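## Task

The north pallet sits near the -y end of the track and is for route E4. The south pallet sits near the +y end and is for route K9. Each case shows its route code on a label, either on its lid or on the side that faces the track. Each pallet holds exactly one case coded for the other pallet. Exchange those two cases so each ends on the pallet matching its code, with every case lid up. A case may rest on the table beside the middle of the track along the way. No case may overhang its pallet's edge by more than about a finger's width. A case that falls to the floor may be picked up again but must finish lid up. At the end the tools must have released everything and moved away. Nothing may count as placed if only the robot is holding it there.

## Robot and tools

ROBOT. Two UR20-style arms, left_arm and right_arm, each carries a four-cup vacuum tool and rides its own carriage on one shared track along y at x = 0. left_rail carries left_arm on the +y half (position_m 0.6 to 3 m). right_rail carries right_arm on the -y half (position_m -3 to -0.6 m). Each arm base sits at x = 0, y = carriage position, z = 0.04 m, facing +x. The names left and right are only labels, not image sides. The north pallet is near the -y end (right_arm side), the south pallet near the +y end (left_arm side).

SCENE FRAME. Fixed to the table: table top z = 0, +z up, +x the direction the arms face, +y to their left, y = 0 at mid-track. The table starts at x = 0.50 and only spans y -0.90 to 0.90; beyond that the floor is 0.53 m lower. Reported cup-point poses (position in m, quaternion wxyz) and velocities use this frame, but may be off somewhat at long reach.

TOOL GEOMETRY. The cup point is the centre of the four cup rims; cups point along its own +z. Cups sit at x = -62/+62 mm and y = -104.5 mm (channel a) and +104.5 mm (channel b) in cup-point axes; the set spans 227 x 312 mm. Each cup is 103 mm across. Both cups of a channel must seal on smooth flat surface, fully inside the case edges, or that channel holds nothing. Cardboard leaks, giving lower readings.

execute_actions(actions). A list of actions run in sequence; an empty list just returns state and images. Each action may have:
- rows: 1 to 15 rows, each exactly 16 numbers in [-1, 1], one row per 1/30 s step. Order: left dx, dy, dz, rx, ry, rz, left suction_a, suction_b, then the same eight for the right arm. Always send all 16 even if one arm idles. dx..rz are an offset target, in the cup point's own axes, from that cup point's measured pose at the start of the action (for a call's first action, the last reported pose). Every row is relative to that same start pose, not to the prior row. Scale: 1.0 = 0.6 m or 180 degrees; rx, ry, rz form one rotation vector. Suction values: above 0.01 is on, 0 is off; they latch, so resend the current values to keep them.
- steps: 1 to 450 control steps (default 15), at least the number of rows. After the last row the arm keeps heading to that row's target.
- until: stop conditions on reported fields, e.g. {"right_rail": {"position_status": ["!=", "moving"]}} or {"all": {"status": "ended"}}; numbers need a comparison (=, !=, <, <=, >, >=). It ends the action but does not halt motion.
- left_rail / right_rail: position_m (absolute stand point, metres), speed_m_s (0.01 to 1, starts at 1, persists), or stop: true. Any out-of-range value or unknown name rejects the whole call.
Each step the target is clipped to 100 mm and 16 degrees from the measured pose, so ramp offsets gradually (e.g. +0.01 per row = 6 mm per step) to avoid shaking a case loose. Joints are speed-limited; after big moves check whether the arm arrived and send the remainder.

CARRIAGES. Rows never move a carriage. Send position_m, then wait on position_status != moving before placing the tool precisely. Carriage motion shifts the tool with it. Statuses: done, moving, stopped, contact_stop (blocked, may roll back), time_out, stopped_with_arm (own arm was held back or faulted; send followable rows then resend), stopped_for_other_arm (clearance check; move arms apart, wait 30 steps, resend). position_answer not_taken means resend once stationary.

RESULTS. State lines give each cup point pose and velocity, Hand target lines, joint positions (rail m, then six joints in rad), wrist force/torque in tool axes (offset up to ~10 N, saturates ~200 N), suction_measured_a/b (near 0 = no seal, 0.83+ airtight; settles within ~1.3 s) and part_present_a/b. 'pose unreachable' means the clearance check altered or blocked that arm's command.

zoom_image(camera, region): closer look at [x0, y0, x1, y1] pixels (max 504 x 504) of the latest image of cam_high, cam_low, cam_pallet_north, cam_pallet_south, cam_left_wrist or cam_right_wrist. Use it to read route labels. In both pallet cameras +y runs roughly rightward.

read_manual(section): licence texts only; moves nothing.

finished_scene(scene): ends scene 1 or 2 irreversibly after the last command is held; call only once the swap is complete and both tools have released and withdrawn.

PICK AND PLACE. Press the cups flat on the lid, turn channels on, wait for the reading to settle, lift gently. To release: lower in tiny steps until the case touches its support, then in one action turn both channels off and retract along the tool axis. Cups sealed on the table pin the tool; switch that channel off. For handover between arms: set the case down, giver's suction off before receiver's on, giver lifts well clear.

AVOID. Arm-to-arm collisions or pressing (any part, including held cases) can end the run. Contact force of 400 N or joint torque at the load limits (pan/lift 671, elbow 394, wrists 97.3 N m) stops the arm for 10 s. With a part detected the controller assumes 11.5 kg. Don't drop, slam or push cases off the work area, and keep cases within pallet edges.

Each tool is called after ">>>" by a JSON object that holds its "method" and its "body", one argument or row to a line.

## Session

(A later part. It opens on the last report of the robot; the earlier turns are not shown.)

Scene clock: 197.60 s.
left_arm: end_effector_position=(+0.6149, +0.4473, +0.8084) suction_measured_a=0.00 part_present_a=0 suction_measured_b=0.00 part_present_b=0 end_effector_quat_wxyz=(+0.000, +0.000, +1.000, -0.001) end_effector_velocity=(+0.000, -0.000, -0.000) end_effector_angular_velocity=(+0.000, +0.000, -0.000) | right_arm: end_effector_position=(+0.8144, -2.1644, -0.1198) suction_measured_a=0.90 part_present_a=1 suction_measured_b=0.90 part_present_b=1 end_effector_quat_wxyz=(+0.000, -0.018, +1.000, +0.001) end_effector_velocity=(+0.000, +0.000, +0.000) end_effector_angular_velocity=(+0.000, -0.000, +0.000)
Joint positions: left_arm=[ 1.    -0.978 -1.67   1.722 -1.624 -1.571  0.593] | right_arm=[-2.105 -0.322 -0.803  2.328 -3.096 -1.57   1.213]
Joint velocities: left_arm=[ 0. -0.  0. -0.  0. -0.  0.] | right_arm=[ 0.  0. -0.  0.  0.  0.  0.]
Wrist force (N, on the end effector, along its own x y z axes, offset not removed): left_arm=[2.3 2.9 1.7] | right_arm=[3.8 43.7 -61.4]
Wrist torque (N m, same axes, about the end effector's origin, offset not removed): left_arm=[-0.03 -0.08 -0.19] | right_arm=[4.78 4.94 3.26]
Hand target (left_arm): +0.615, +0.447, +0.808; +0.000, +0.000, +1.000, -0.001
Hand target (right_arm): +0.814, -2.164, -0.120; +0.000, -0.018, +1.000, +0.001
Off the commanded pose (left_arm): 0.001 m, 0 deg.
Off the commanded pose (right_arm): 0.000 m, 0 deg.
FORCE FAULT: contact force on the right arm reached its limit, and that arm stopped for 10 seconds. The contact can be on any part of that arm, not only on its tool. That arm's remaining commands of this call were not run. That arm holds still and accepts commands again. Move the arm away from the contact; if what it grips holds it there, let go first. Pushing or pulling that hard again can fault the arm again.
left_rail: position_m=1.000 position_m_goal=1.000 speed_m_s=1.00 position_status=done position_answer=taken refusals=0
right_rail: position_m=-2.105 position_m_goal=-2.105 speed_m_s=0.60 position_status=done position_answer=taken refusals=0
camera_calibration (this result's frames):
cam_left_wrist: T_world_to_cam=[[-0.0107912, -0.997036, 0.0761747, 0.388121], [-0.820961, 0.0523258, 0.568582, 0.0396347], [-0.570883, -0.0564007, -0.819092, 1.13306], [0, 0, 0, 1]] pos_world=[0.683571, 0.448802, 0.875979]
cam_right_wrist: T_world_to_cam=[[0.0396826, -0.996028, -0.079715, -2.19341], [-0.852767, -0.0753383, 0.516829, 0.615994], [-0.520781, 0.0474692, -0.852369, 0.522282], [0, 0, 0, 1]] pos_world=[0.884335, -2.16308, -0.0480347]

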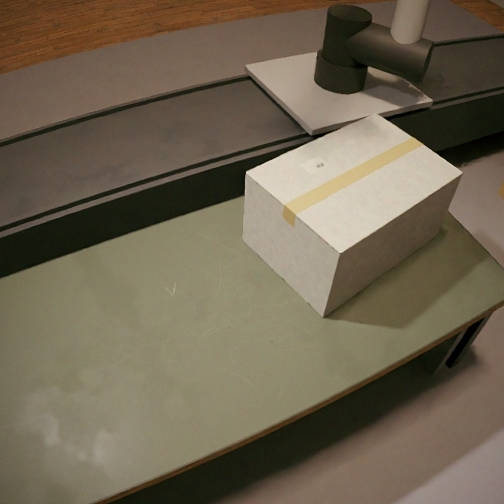

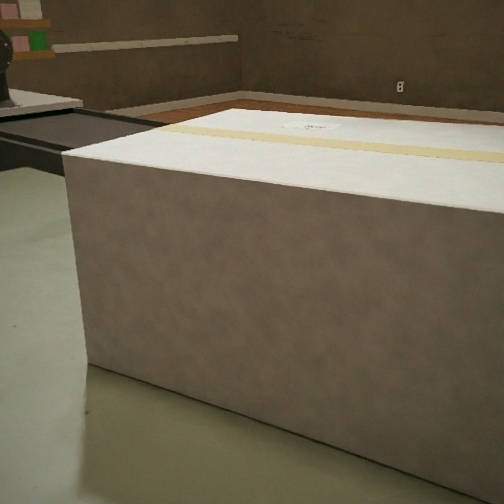

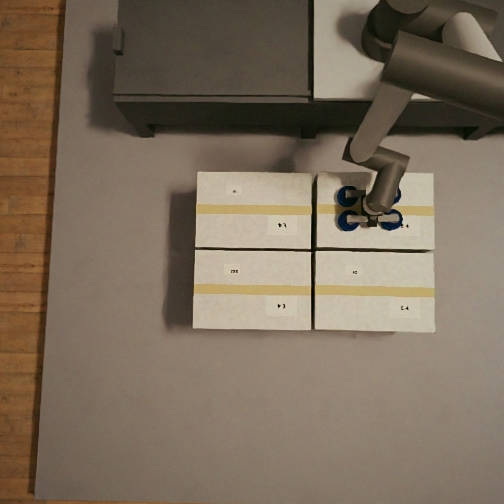

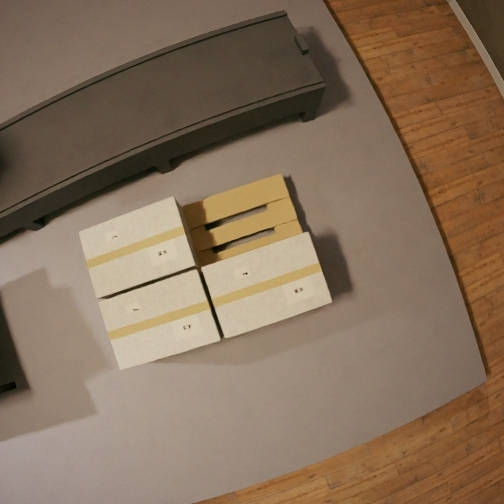

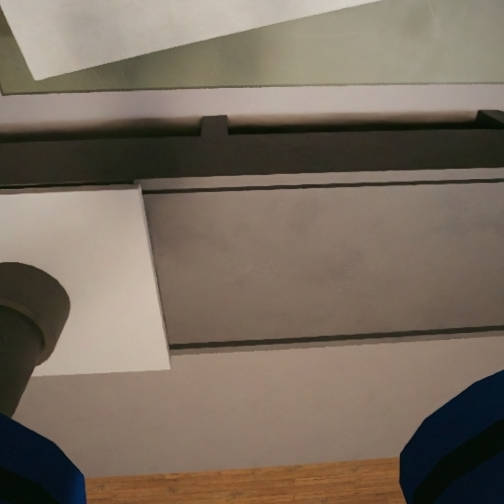

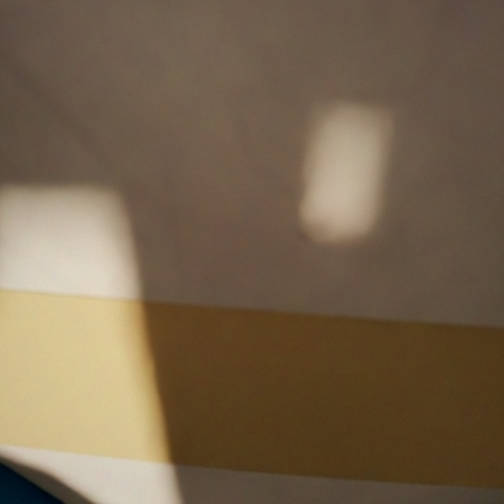

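>>> {"method": "execute_actions", "body": {
  "actions": [
    {"rows":[[-0.65,0,0,0,0,0,0,0,0,0,-0.8,0,0,0,0,0]],"steps":70}
  ]
}}

Scene clock: 204.67 s.
left_arm: end_effector_position=(+1.0048, +0.4469, +0.8090) suction_measured_a=0.00 part_present_a=0 suction_measured_b=0.00 part_present_b=0 end_effector_quat_wxyz=(+0.000, +0.000, +1.000, -0.001) end_effector_velocity=(+0.000, -0.000, -0.000) end_effector_angular_velocity=(+0.000, +0.000, +0.000) | right_arm: end_effector_position=(+0.8139, -2.1644, +0.3601) suction_measured_a=0.00 part_present_a=0 suction_measured_b=0.00 part_present_b=0 end_effector_quat_wxyz=(+0.000, -0.018, +1.000, +0.001) end_effector_velocity=(-0.000, -0.000, +0.000) end_effector_angular_velocity=(-0.000, -0.000, -0.000)
Joint positions: left_arm=[ 1.    -0.679 -1.288  1.297 -1.582 -1.572  0.892] | right_arm=[-2.105 -0.322 -1.468  2.197 -2.3   -1.57   1.213]
Joint velocities: left_arm=[ 0.  0.  0. -0.  0. -0.  0.] | right_arm=[ 0. -0. -0. -0.  0.  0. -0.]
Wrist force (N, on the end effector, along its own x y z axes, offset not removed): left_arm=[2.0 1.8 2.7] | right_arm=[-1.5 2.7 0.9]
Wrist torque (N m, same axes, about the end effector's origin, offset not removed): left_arm=[-0.32 0.03 -0.06] | right_arm=[0.33 0.38 0.25]
Hand target (left_arm): +1.005, +0.447, +0.809; +0.000, +0.000, +1.000, -0.001
Hand target (right_arm): +0.814, -2.164, +0.360; +0.000, -0.018, +1.000, +0.001
Off the commanded pose (left_arm): 0.000 m, 0 deg.
Off the commanded pose (right_arm): 0.001 m, 0 deg.
left_rail: position_m=1.000 position_m_goal=1.000 speed_m_s=1.00 position_status=done position_answer=taken refusals=0
right_rail: position_m=-2.105 position_m_goal=-2.105 speed_m_s=0.60 position_status=done position_answer=taken refusals=0
camera_calibration (this result's frames):
cam_left_wrist: T_world_to_cam=[[-0.0108093, -0.997042, 0.0760918, 0.392013], [-0.821095, 0.0522801, 0.568392, 0.359713], [-0.570689, -0.0563346, -0.819232, 1.35592], [0, 0, 0, 1]] pos_world=[1.07341, 0.448433, 0.876528]
cam_right_wrist: T_world_to_cam=[[0.0396825, -0.996027, -0.0797164, -2.15505], [-0.852766, -0.0753391, 0.516832, 0.367519], [-0.520784, 0.0474703, -0.852368, 0.931046], [0, 0, 0, 1]] pos_world=[0.883799, -2.163, 0.431855]

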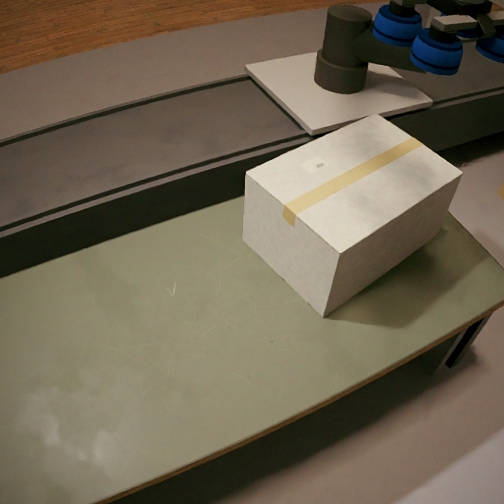

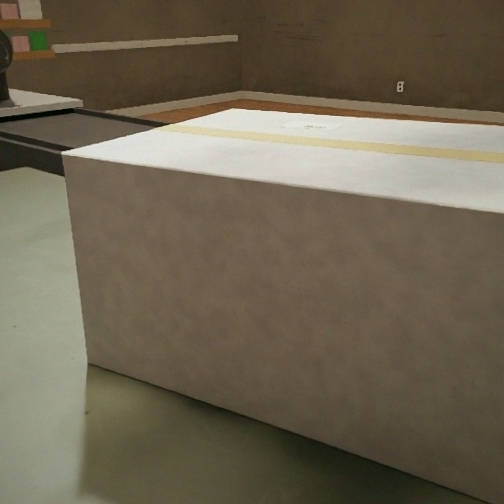

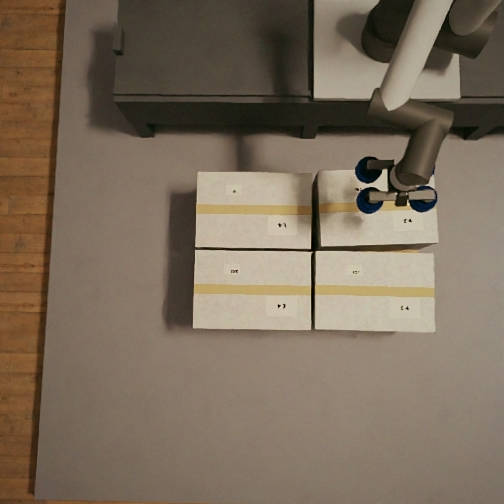

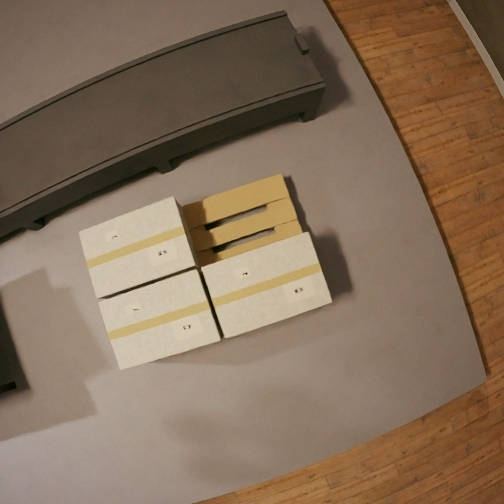

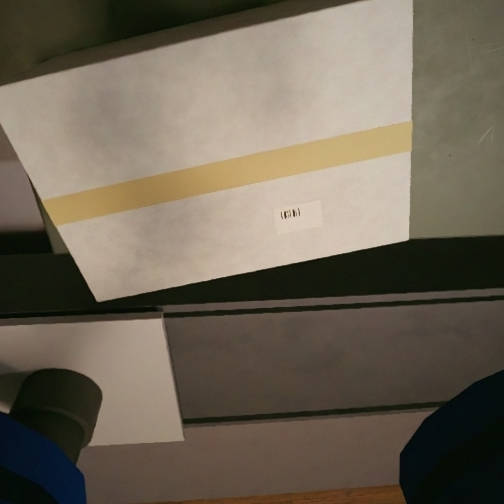

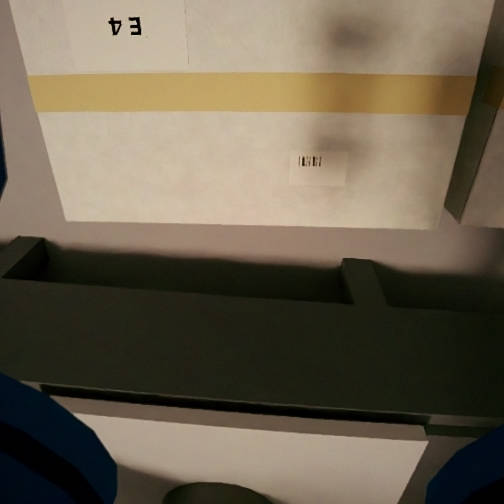

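>>> {"method": "execute_actions", "body": {
  "actions": [
    {"rows":[[0.315,0,0,0,0,-0.054,0,0,0,0,0,0,0,0,0,0]],"steps":40},
    {"rows":[[0,0,0.8,0,0,0,1,1,0,0,0,0,0,0,0,0]],"steps":70},
    {"rows":[[0,0,0.095,0,0,0,1,1,0,0,0,0,0,0,0,0]],"steps":60},
    {"rows":[[0,0,-0.05,0,0,0,1,1,0,0,0,0,0,0,0,0],[0,0,-0.6,0,0,0,1,1,0,0,0,0,0,0,0,0]],"steps":70},
    {"rows":[[0,0,0,0,0,0.054,1,1,0,0,0,0,0,0,0,0]],"steps":40},
    {"left_rail":{"position_m":2.75,"speed_m_s":0.6},"steps":200,"until":{"left_rail":{"position_status":["!=","moving"]}}}
  ]
}}

Scene clock: 227.97 s.
left_arm: end_effector_position=(+0.8162, +2.1970, +0.6318) suction_measured_a=0.83 part_present_a=1 suction_measured_b=0.83 part_present_b=1 end_effector_quat_wxyz=(+0.000, +0.000, +1.000, -0.001) end_effector_velocity=(-0.000, +0.001, -0.000) end_effector_angular_velocity=(-0.002, +0.002, -0.000) | right_arm: end_effector_position=(+0.8139, -2.1644, +0.3601) suction_measured_a=0.00 part_present_a=0 suction_measured_b=0.00 part_present_b=0 end_effector_quat_wxyz=(+0.000, -0.018, +1.000, +0.001) end_effector_velocity=(-0.000, -0.000, -0.000) end_effector_angular_velocity=(-0.000, +0.000, -0.000)
Joint positions: left_arm=[ 2.75  -0.801 -1.445  1.74  -1.867 -1.571  0.77 ] | right_arm=[-2.105 -0.322 -1.469  2.197 -2.3   -1.57   1.213]
Joint velocities: left_arm=[ 0.001 -0.     0.     0.    -0.    -0.002 -0.   ] | right_arm=[ 0. -0.  0.  0. -0. -0. -0.]
Wrist force (N, on the end effector, along its own x y z axes, offset not removed): left_arm=[-3.0 18.5 16.2] | right_arm=[-1.0 0.1 0.5]
Wrist torque (N m, same axes, about the end effector's origin, offset not removed): left_arm=[-7.82 1.25 -0.40] | right_arm=[-0.01 0.24 0.13]
Hand target (left_arm): +0.816, +2.197, +0.632; +0.000, +0.000, +1.000, -0.001
Hand target (right_arm): +0.814, -2.164, +0.360; +0.000, -0.018, +1.000, +0.001
Off the commanded pose (left_arm): 0.000 m, 0 deg.
Off the commanded pose (right_arm): 0.000 m, 0 deg.
left_rail: position_m=2.750 position_m_goal=2.750 speed_m_s=0.60 position_status=done position_answer=taken refusals=0
right_rail: position_m=-2.105 position_m_goal=-2.105 speed_m_s=0.60 position_status=done position_answer=taken refusals=0
camera_calibration (this result's frames):
cam_left_wrist: T_world_to_cam=[[-0.0107764, -0.997039, 0.0761328, 2.14828], [-0.821103, 0.0522758, 0.568382, 0.214168], [-0.570679, -0.0563878, -0.819235, 1.20186], [0, 0, 0, 1]] pos_world=[0.884879, 2.1985, 0.699319]
cam_right_wrist: T_world_to_cam=[[0.0396824, -0.996028, -0.079715, -2.15505], [-0.852767, -0.0753382, 0.516829, 0.367521], [-0.520781, 0.0474694, -0.852369, 0.931046], [0, 0, 0, 1]] pos_world=[0.883799, -2.163, 0.431859]

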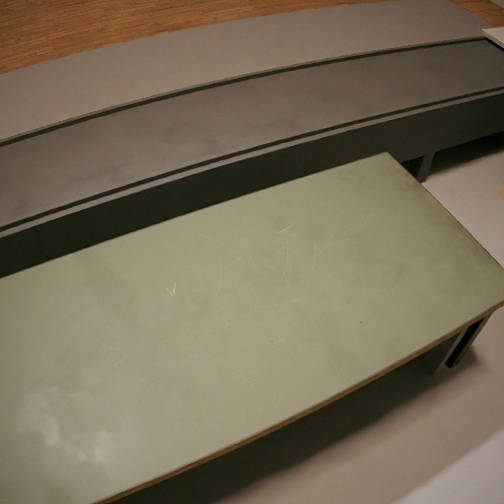

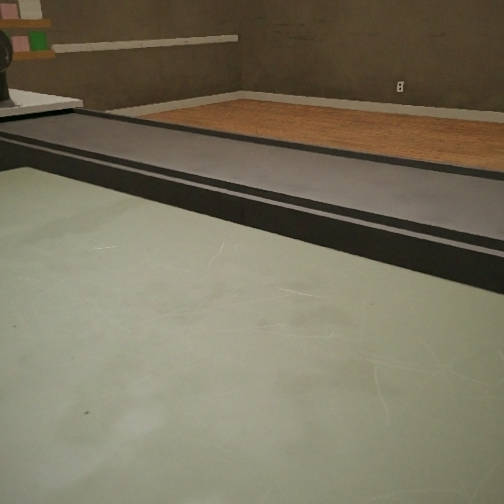

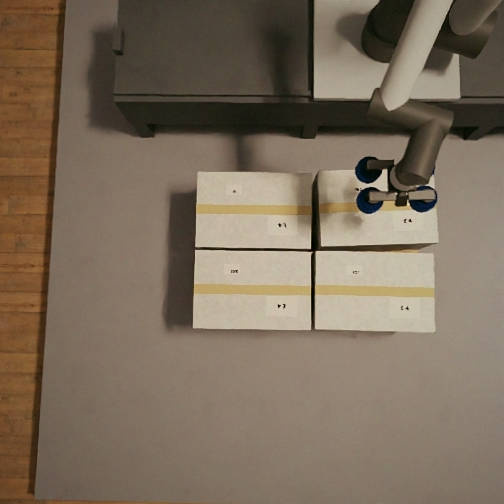

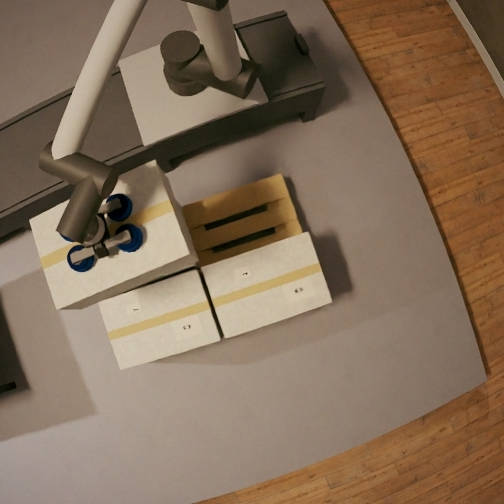

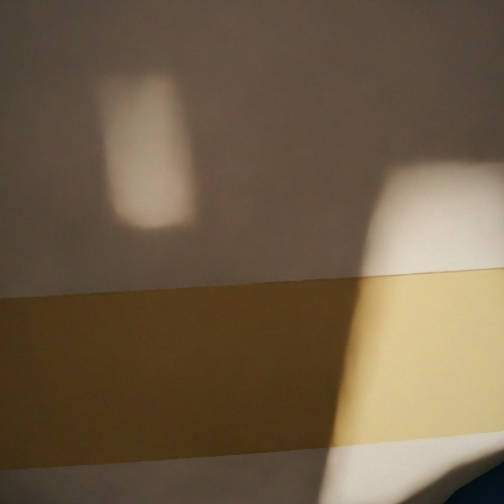

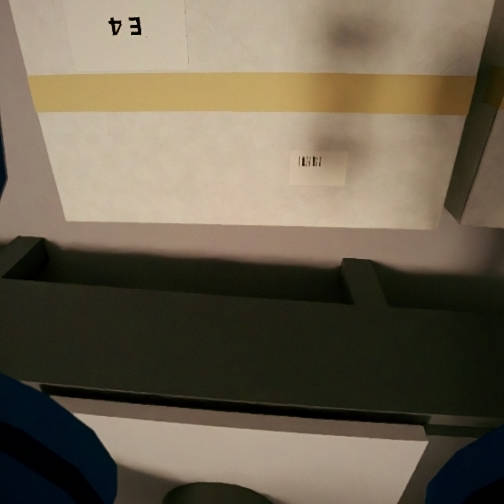

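>>> {"method": "execute_actions", "body": {
  "actions": [
    {"rows":[[0,0.25,0,0,0,0,1,1,0,0,0,0,0,0,0,0],[0.045,0.94,0,0,0,0,1,1,0,0,0,0,0,0,0,0]],"steps":90},
    {"rows":[[0,0,0.9,0,0,0,1,1,0,0,0,0,0,0,0,0]],"steps":100},
    {"rows":[[0,0,0.2,0,0,0,1,1,0,0,0,0,0,0,0,0]],"steps":40}
  ]
}}

>>> {"method": "zoom_image", "body": {
  "camera": "cam_pallet_south",
  "region": [140, 140, 340, 300]
}}

Scene clock: 240.80 s.
left_arm: end_effector_position=(+0.7912, +2.7597, -0.0296) suction_measured_a=0.83 part_present_a=1 suction_measured_b=0.83 part_present_b=1 end_effector_quat_wxyz=(+0.001, +0.000, +1.000, -0.001) end_effector_velocity=(-0.000, +0.000, -0.000) end_effector_angular_velocity=(+0.000, +0.000, +0.000) | right_arm: end_effector_position=(+0.8139, -2.1644, +0.3601) suction_measured_a=0.00 part_present_a=0 suction_measured_b=0.00 part_present_b=0 end_effector_quat_wxyz=(+0.000, -0.018, +1.000, +0.001) end_effector_velocity=(+0.000, -0.000, -0.000) end_effector_angular_velocity=(+0.000, +0.000, -0.000)
Joint positions: left_arm=[ 2.75  -0.244 -0.954  2.377 -2.996 -1.572  1.327] | right_arm=[-2.105 -0.322 -1.469  2.197 -2.3   -1.57   1.213]
Joint velocities: left_arm=[ 0.  0.  0. -0. -0. -0. -0.] | right_arm=[ 0. -0.  0. -0. -0. -0.  0.]
Wrist force (N, on the end effector, along its own x y z axes, offset not removed): left_arm=[28.3 -5.3 14.5] | right_arm=[-2.2 5.2 -3.6]
Wrist torque (N m, same axes, about the end effector's origin, offset not removed): left_arm=[-6.27 3.33 7.38] | right_arm=[0.71 0.52 0.20]
Hand target (left_arm): +0.791, +2.760, -0.030; +0.001, +0.000, +1.000, -0.001
Hand target (right_arm): +0.814, -2.164, +0.360; +0.000, -0.018, +1.000, +0.001
Off the commanded pose (left_arm): 0.000 m, 0 deg.
Off the commanded pose (right_arm): 0.000 m, 0 deg.
left_rail: position_m=2.750 position_m_goal=2.750 speed_m_s=0.60 position_status=done position_answer=taken refusals=0
right_rail: position_m=-2.105 position_m_goal=-2.105 speed_m_s=0.60 position_status=done position_answer=taken refusals=0
camera_calibration (this result's frames):
cam_left_wrist: T_world_to_cam=[[-0.0109112, -0.997059, 0.075852, 2.75958], [-0.821328, 0.0522039, 0.568063, 0.540535], [-0.570352, -0.0561011, -0.819482, 0.676414], [0, 0, 0, 1]] pos_world=[0.859861, 2.76119, 0.0379322]
cam_right_wrist: T_world_to_cam=[[0.0396825, -0.996028, -0.079715, -2.15505], [-0.852767, -0.0753382, 0.516829, 0.367521], [-0.520781, 0.0474694, -0.852369, 0.931046], [0, 0, 0, 1]] pos_world=[0.883799, -2.163, 0.431859]

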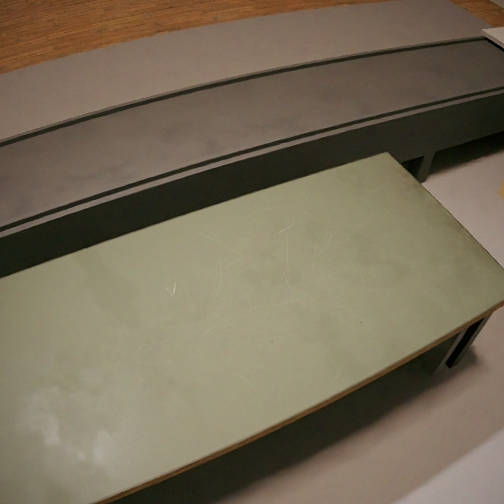

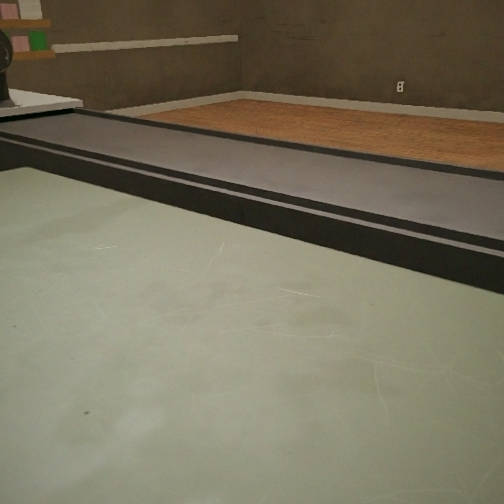

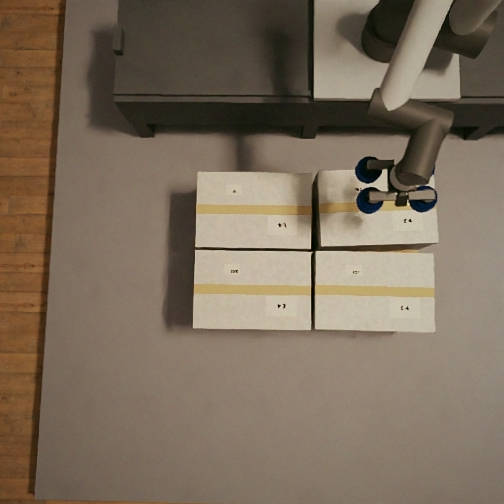

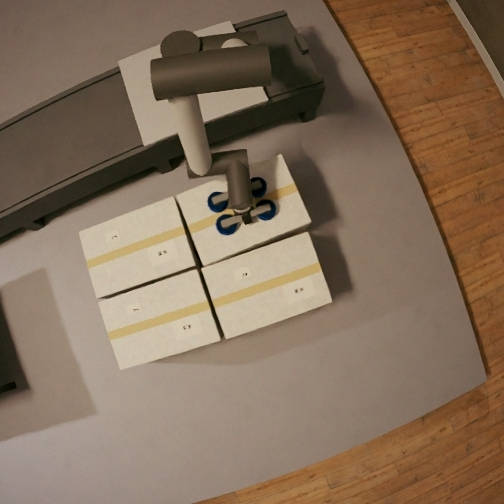

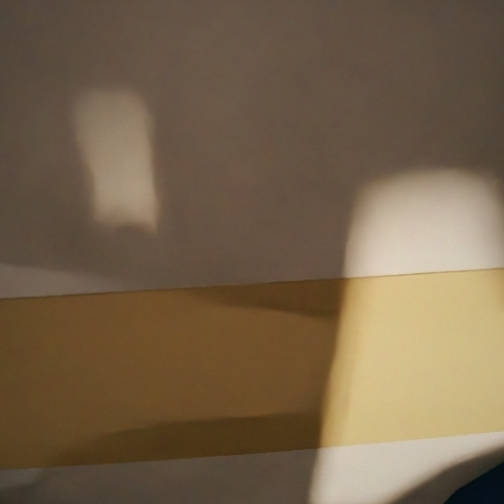

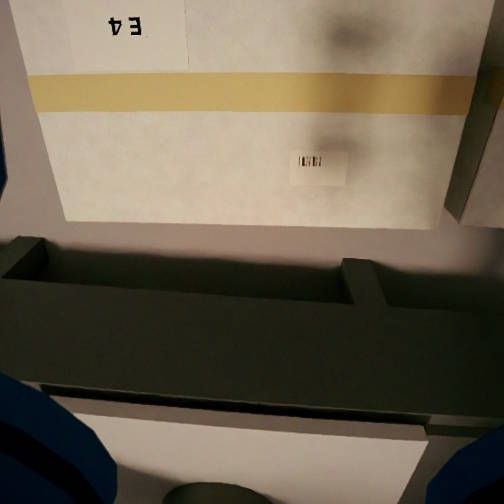

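Region (140, 140, 340, 300) of cam_pallet_south's 504x504 image, scaled by 2.520, with more detail than that image has; it fills the top 403 rows of this view, and the rest is white.

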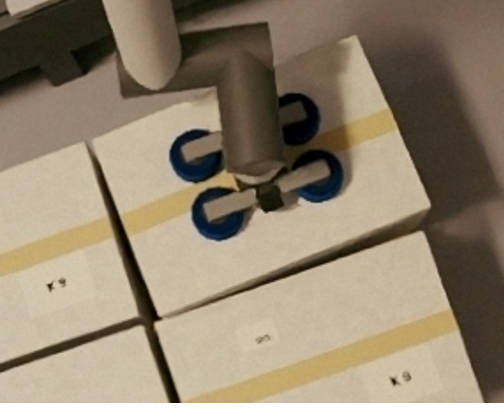

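>>> {"method": "execute_actions", "body": {
  "actions": [
    {"rows":[[0.018,0.005,0,0,0,0.012,1,1,0,0,0,0,0,0,0,0]],"steps":25},
    {"rows":[[0,0,0.125,0,0,0,1,1,0,0,0,0,0,0,0,0]],"steps":40}
  ]
}}

>>> {"method": "zoom_image", "body": {
  "camera": "cam_pallet_south",
  "region": [140, 140, 340, 300]
}}

Scene clock: 248.43 s.
left_arm: end_effector_position=(+0.7806, +2.7626, -0.1048) suction_measured_a=0.83 part_present_a=1 suction_measured_b=0.83 part_present_b=1 end_effector_quat_wxyz=(+0.001, +0.019, +1.000, -0.001) end_effector_velocity=(-0.000, +0.000, -0.000) end_effector_angular_velocity=(+0.000, +0.000, -0.000) | right_arm: end_effector_position=(+0.8139, -2.1644, +0.3601) suction_measured_a=0.00 part_present_a=0 suction_measured_b=0.00 part_present_b=0 end_effector_quat_wxyz=(+0.000, -0.018, +1.000, +0.001) end_effector_velocity=(-0.000, +0.000, +0.000) end_effector_angular_velocity=(-0.000, -0.000, +0.000)
Joint positions: left_arm=[ 2.75  -0.244 -0.829  2.383 -3.126 -1.572  1.365] | right_arm=[-2.105 -0.322 -1.469  2.197 -2.3   -1.57   1.213]
Joint velocities: left_arm=[ 0.  0.  0. -0. -0. -0.  0.] | right_arm=[ 0.  0. -0.  0. -0.  0.  0.]
Wrist force (N, on the end effector, along its own x y z axes, offset not removed): left_arm=[1.6 -2.8 20.0] | right_arm=[-2.4 -2.0 -0.1]
Wrist torque (N m, same axes, about the end effector's origin, offset not removed): left_arm=[-6.64 1.09 -0.18] | right_arm=[-0.09 0.44 0.36]
Hand target (left_arm): +0.781, +2.763, -0.105; +0.001, +0.019, +1.000, -0.001
Hand target (right_arm): +0.814, -2.164, +0.360; +0.000, -0.018, +1.000, +0.001
Off the commanded pose (left_arm): 0.000 m, 0 deg.
Off the commanded pose (right_arm): 0.000 m, 0 deg.
left_rail: position_m=2.750 position_m_goal=2.750 speed_m_s=0.60 position_status=done position_answer=taken refusals=0
right_rail: position_m=-2.105 position_m_goal=-2.105 speed_m_s=0.60 position_status=done position_answer=taken refusals=0
camera_calibration (this result's frames):
cam_left_wrist: T_world_to_cam=[[-0.0484189, -0.995951, 0.0757477, 2.79429], [-0.818822, 0.0830084, 0.568015, 0.487261], [-0.572002, -0.0345212, -0.819525, 0.550611], [0, 0, 0, 1]] pos_world=[0.849227, 2.76154, -0.0371931]
cam_right_wrist: T_world_to_cam=[[0.0396824, -0.996028, -0.079715, -2.15505], [-0.852767, -0.0753382, 0.516829, 0.367521], [-0.520781, 0.0474693, -0.852369, 0.931046], [0, 0, 0, 1]] pos_world=[0.883799, -2.163, 0.431859]

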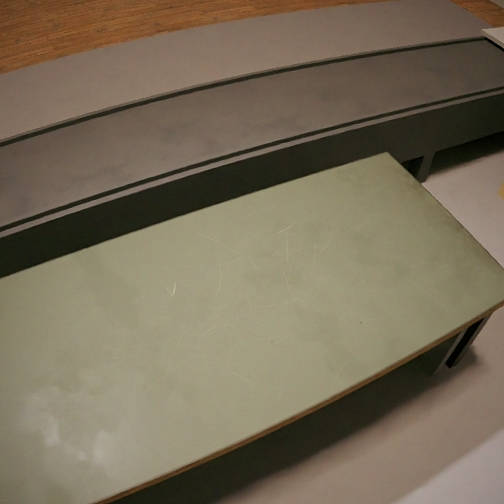

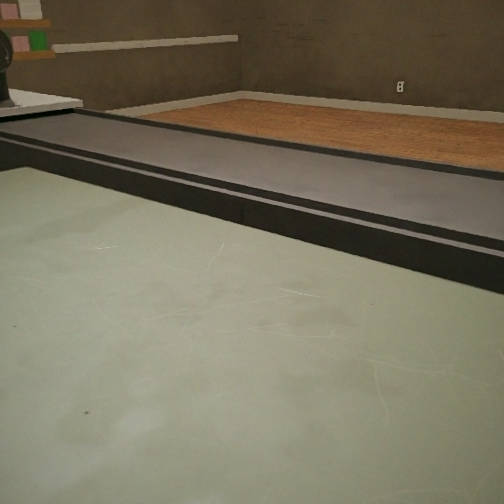

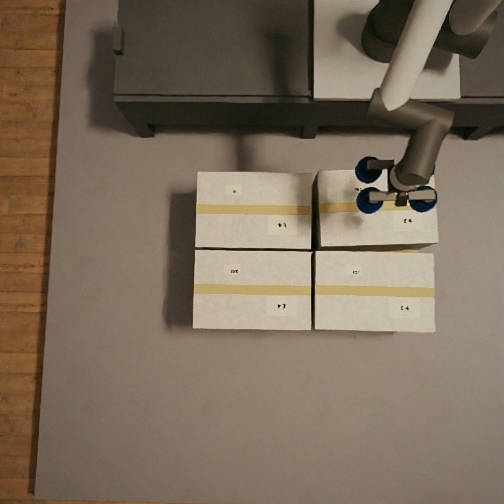

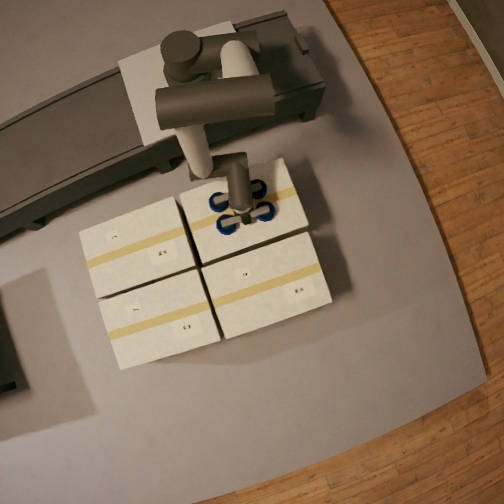

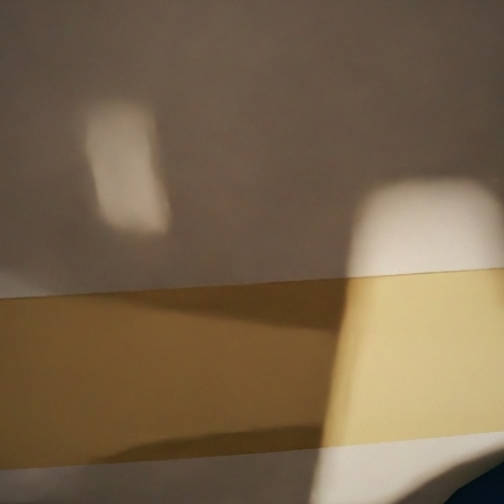

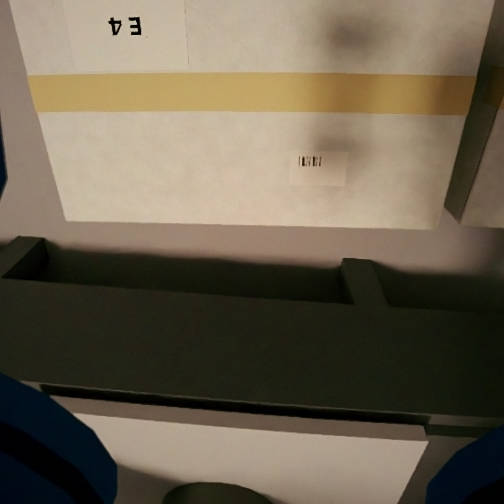

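Region (140, 140, 340, 300) of cam_pallet_south's 504x504 image, scaled by 2.520, with more detail than that image has; it fills the top 403 rows of this view, and the rest is white.

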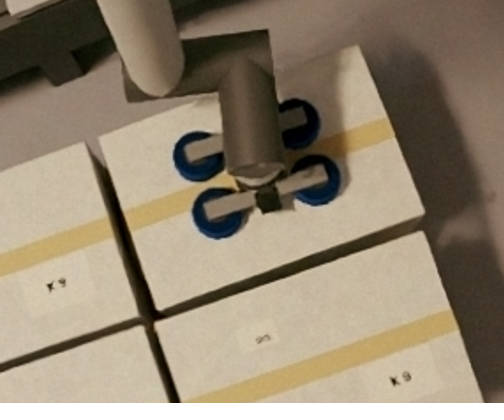

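>>> {"method": "execute_actions", "body": {
  "actions": [
    {"rows":[[-0.014,0,0,0,0,0,1,1,0,0,0.7,0,0,0,0,0]],"steps":30},
    {"rows":[[0,0,0.02,0,0,0,1,1,0,0,0,0,0,0,0,0]],"steps":25},
    {"rows":[[0,0,-0.9,0,0,0,0,0,0,0,0,0,0,0,0,0]],"steps":70}
  ]
}}

>>> {"method": "zoom_image", "body": {
  "camera": "cam_pallet_south",
  "region": [140, 140, 340, 300]
}}

>>> {"method": "zoom_image", "body": {
  "camera": "cam_pallet_north",
  "region": [280, 150, 480, 340]
}}

Scene clock: 259.20 s.
left_arm: end_effector_position=(+0.7878, +2.7629, +0.4240) suction_measured_a=0.00 part_present_a=0 suction_measured_b=0.00 part_present_b=0 end_effector_quat_wxyz=(+0.001, +0.019, +1.000, -0.001) end_effector_velocity=(-0.000, +0.000, +0.000) end_effector_angular_velocity=(-0.000, -0.000, +0.000) | right_arm: end_effector_position=(+0.8082, -2.1634, -0.0423) suction_measured_a=0.00 part_present_a=0 suction_measured_b=0.00 part_present_b=0 end_effector_quat_wxyz=(-0.003, -0.018, +1.000, +0.001) end_effector_velocity=(+0.000, -0.000, +0.000) end_effector_angular_velocity=(-0.000, -0.000, +0.000)
Joint positions: left_arm=[ 2.75  -0.241 -1.558  2.183 -2.197 -1.572  1.368] | right_arm=[-2.105 -0.323 -0.93   2.347 -2.982 -1.57   1.212]
Joint velocities: left_arm=[ 0. -0. -0. -0.  0. -0. -0.] | right_arm=[ 0.  0. -0.  0. -0.  0. -0.]
Wrist force (N, on the end effector, along its own x y z axes, offset not removed): left_arm=[-0.3 3.8 -2.9] | right_arm=[-4.8 1.5 4.0]
Wrist torque (N m, same axes, about the end effector's origin, offset not removed): left_arm=[0.05 0.23 -0.10] | right_arm=[0.20 0.72 0.21]
Hand target (left_arm): +0.788, +2.763, +0.424; +0.001, +0.019, +1.000, -0.001
Hand target (right_arm): +0.808, -2.163, -0.042; -0.003, -0.018, +1.000, +0.001
Off the commanded pose (left_arm): 0.001 m, 0 deg.
Off the commanded pose (right_arm): 0.000 m, 0 deg.
left_rail: position_m=2.750 position_m_goal=2.750 speed_m_s=0.60 position_status=done position_answer=taken refusals=0
right_rail: position_m=-2.105 position_m_goal=-2.105 speed_m_s=0.60 position_status=done position_answer=taken refusals=0
camera_calibration (this result's frames):
cam_left_wrist: T_world_to_cam=[[-0.0484148, -0.995952, 0.0757276, 2.75493], [-0.818825, 0.0829934, 0.568013, 0.192808], [-0.571998, -0.0345074, -0.819529, 0.987989], [0, 0, 0, 1]] pos_world=[0.856383, 2.76187, 0.491544]
cam_right_wrist: T_world_to_cam=[[0.0392331, -0.995898, -0.0815394, -2.18536], [-0.849792, -0.0761822, 0.521584, 0.566619], [-0.525656, 0.0488282, -0.849295, 0.592028], [0, 0, 0, 1]] pos_world=[0.87845, -2.16213, 0.0290742]

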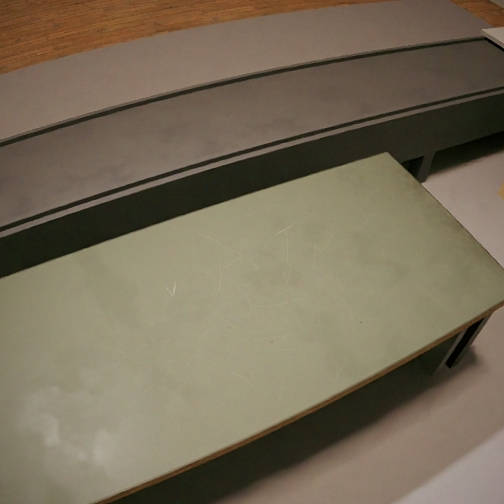

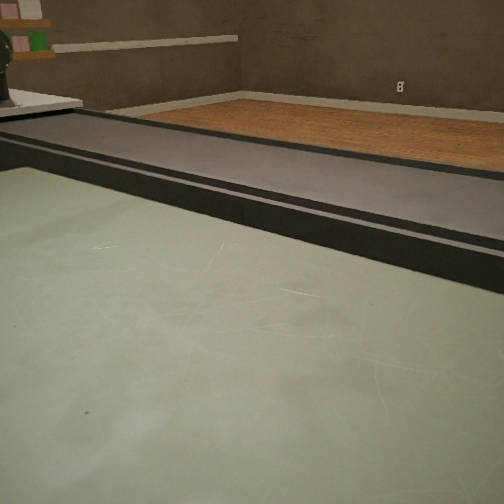

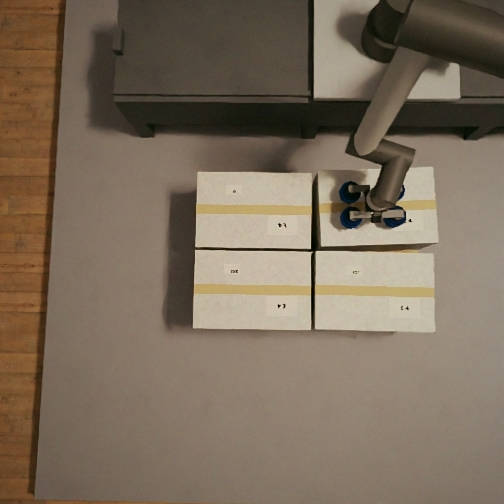

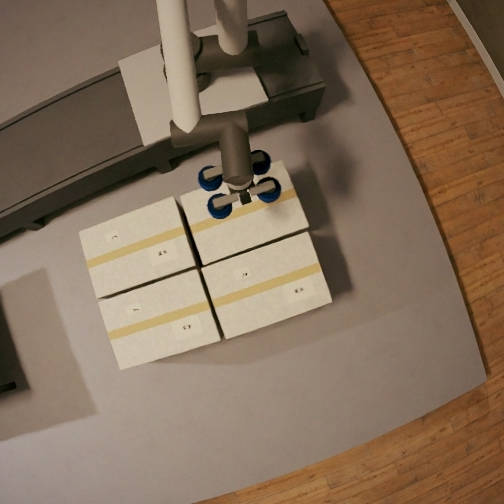

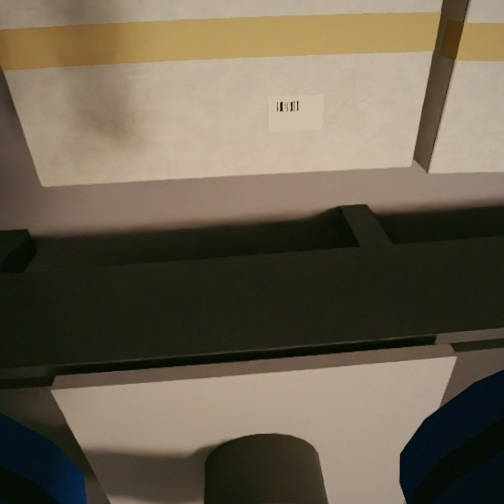

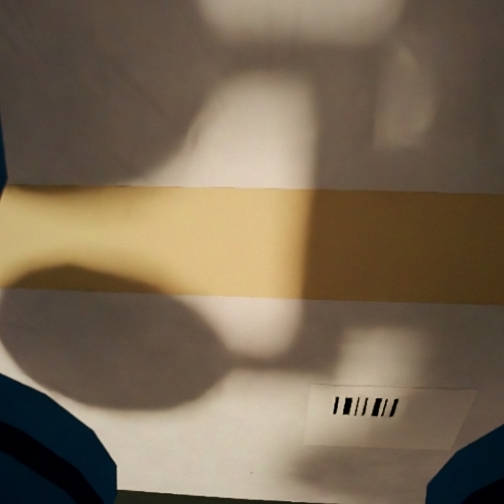

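Region (140, 140, 340, 300) of cam_pallet_south's 504x504 image, scaled by 2.520, with more detail than that image has; it fills the top 403 rows of this view, and the rest is white.

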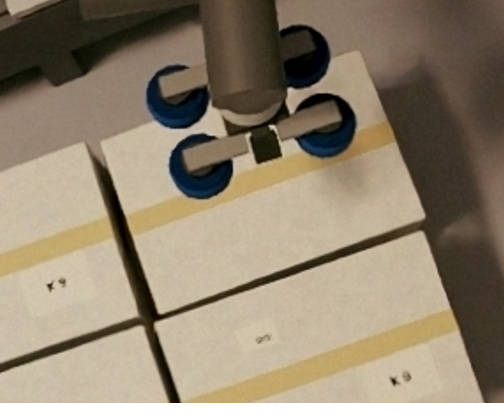

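Region (280, 150, 480, 340) of cam_pallet_north's 504x504 image, scaled by 2.520, with more detail than that image has; it fills the top 479 rows of this view, and the rest is white.

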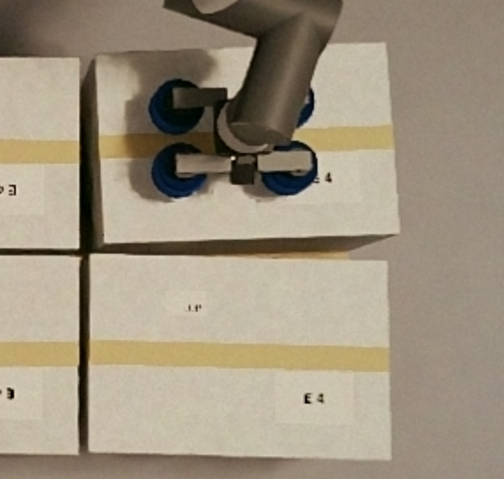

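>>> {"method": "execute_actions", "body": {
  "actions": [
    {"rows":[[0,0,0,0,0,0,0,0,0,0,0.12,0,0,0,1,1]],"steps":55},
    {"rows":[[0,0,0,0,0,0,0,0,0,0,-0.04,0,0,0,1,1]],"steps":25},
    {"rows":[[0,0,0,0,0,0,0,0,-0.014,-0.008,0,0,0,0.02,1,1]],"steps":30},
    {"rows":[[0,0,0,0,0,0,0,0,0,0,0.03,0,0,0,1,1]],"steps":25}
  ]
}}

>>> {"method": "zoom_image", "body": {
  "camera": "cam_pallet_north",
  "region": [280, 150, 480, 340]
}}

Scene clock: 269.33 s.
left_arm: end_effector_position=(+0.7878, +2.7629, +0.4240) suction_measured_a=0.00 part_present_a=0 suction_measured_b=0.00 part_present_b=0 end_effector_quat_wxyz=(+0.001, +0.019, +1.000, -0.001) end_effector_velocity=(+0.000, -0.000, -0.000) end_effector_angular_velocity=(-0.000, +0.000, -0.000) | right_arm: end_effector_position=(+0.8164, -2.1678, -0.1083) suction_measured_a=0.90 part_present_a=1 suction_measured_b=0.90 part_present_b=1 end_effector_quat_wxyz=(-0.003, +0.013, +1.000, +0.001) end_effector_velocity=(+0.000, -0.000, -0.000) end_effector_angular_velocity=(-0.000, -0.000, -0.000)
Joint positions: left_arm=[ 2.75  -0.241 -1.558  2.183 -2.197 -1.572  1.368] | right_arm=[-2.105 -0.325 -0.822  2.325 -3.068 -1.57   1.273]
Joint velocities: left_arm=[ 0. -0.  0. -0. -0. -0.  0.] | right_arm=[ 0. -0.  0. -0. -0.  0.  0.]
Wrist force (N, on the end effector, along its own x y z axes, offset not removed): left_arm=[0.9 1.9 -4.4] | right_arm=[-3.1 -2.7 54.2]
Wrist torque (N m, same axes, about the end effector's origin, offset not removed): left_arm=[-0.02 0.02 0.00] | right_arm=[-1.62 -1.72 0.32]
Hand target (left_arm): +0.788, +2.763, +0.424; +0.001, +0.019, +1.000, -0.001
Hand target (right_arm): +0.816, -2.168, -0.108; -0.003, +0.013, +1.000, +0.001
Off the commanded pose (left_arm): 0.000 m, 0 deg.
Off the commanded pose (right_arm): 0.000 m, 0 deg.
left_rail: position_m=2.750 position_m_goal=2.750 speed_m_s=0.60 position_status=done position_answer=taken refusals=0
right_rail: position_m=-2.105 position_m_goal=-2.105 speed_m_s=0.60 position_status=done position_answer=taken refusals=0
camera_calibration (this result's frames):
cam_left_wrist: T_world_to_cam=[[-0.0484155, -0.995952, 0.0757288, 2.75493], [-0.818828, 0.0829944, 0.568008, 0.192804], [-0.571994, -0.0345084, -0.819532, 0.987996], [0, 0, 0, 1]] pos_world=[0.856382, 2.76187, 0.491553]
cam_right_wrist: T_world_to_cam=[[-0.0233934, -0.996425, -0.0811771, -2.14541], [-0.85279, -0.0224865, 0.52177, 0.726622], [-0.52173, 0.0814329, -0.849215, 0.607962], [0, 0, 0, 1]] pos_world=[0.886659, -2.17091, -0.036997]

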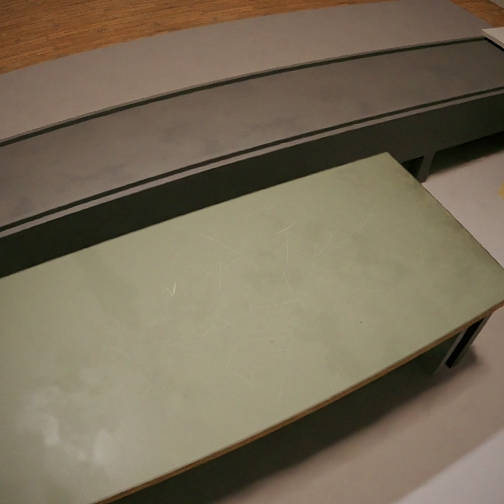

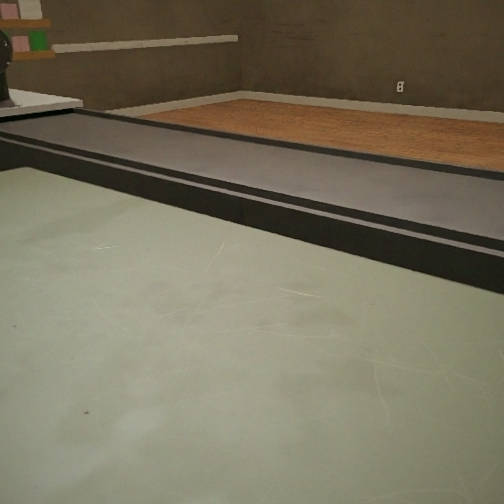

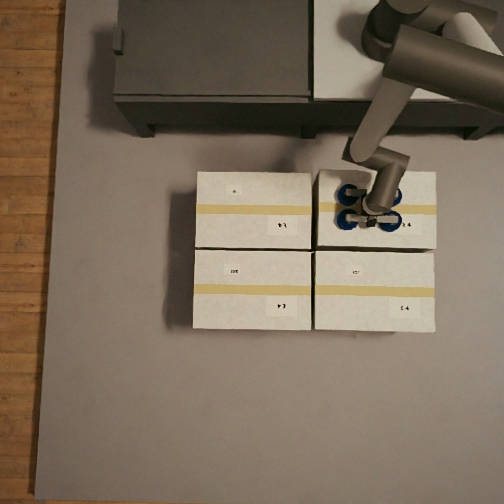

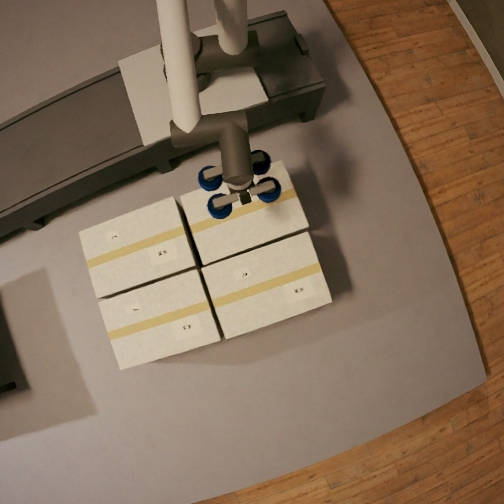

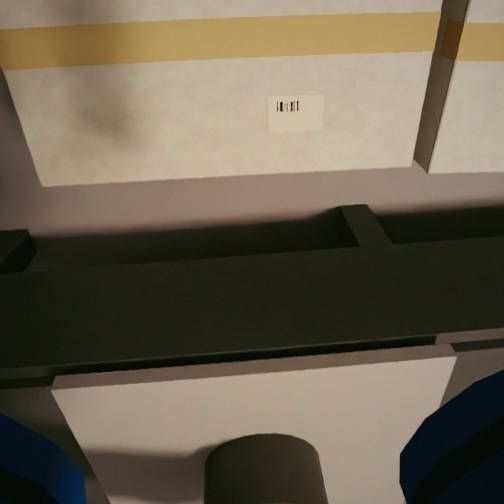

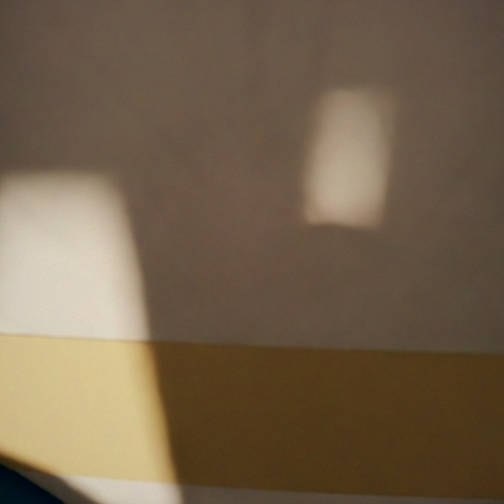

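Region (280, 150, 480, 340) of cam_pallet_north's 504x504 image, scaled by 2.520, with more detail than that image has; it fills the top 479 rows of this view, and the rest is white.

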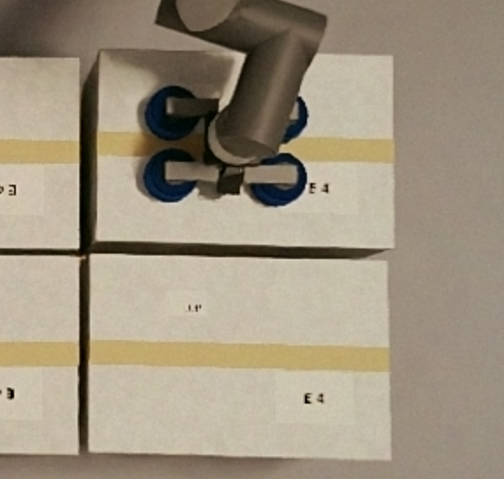

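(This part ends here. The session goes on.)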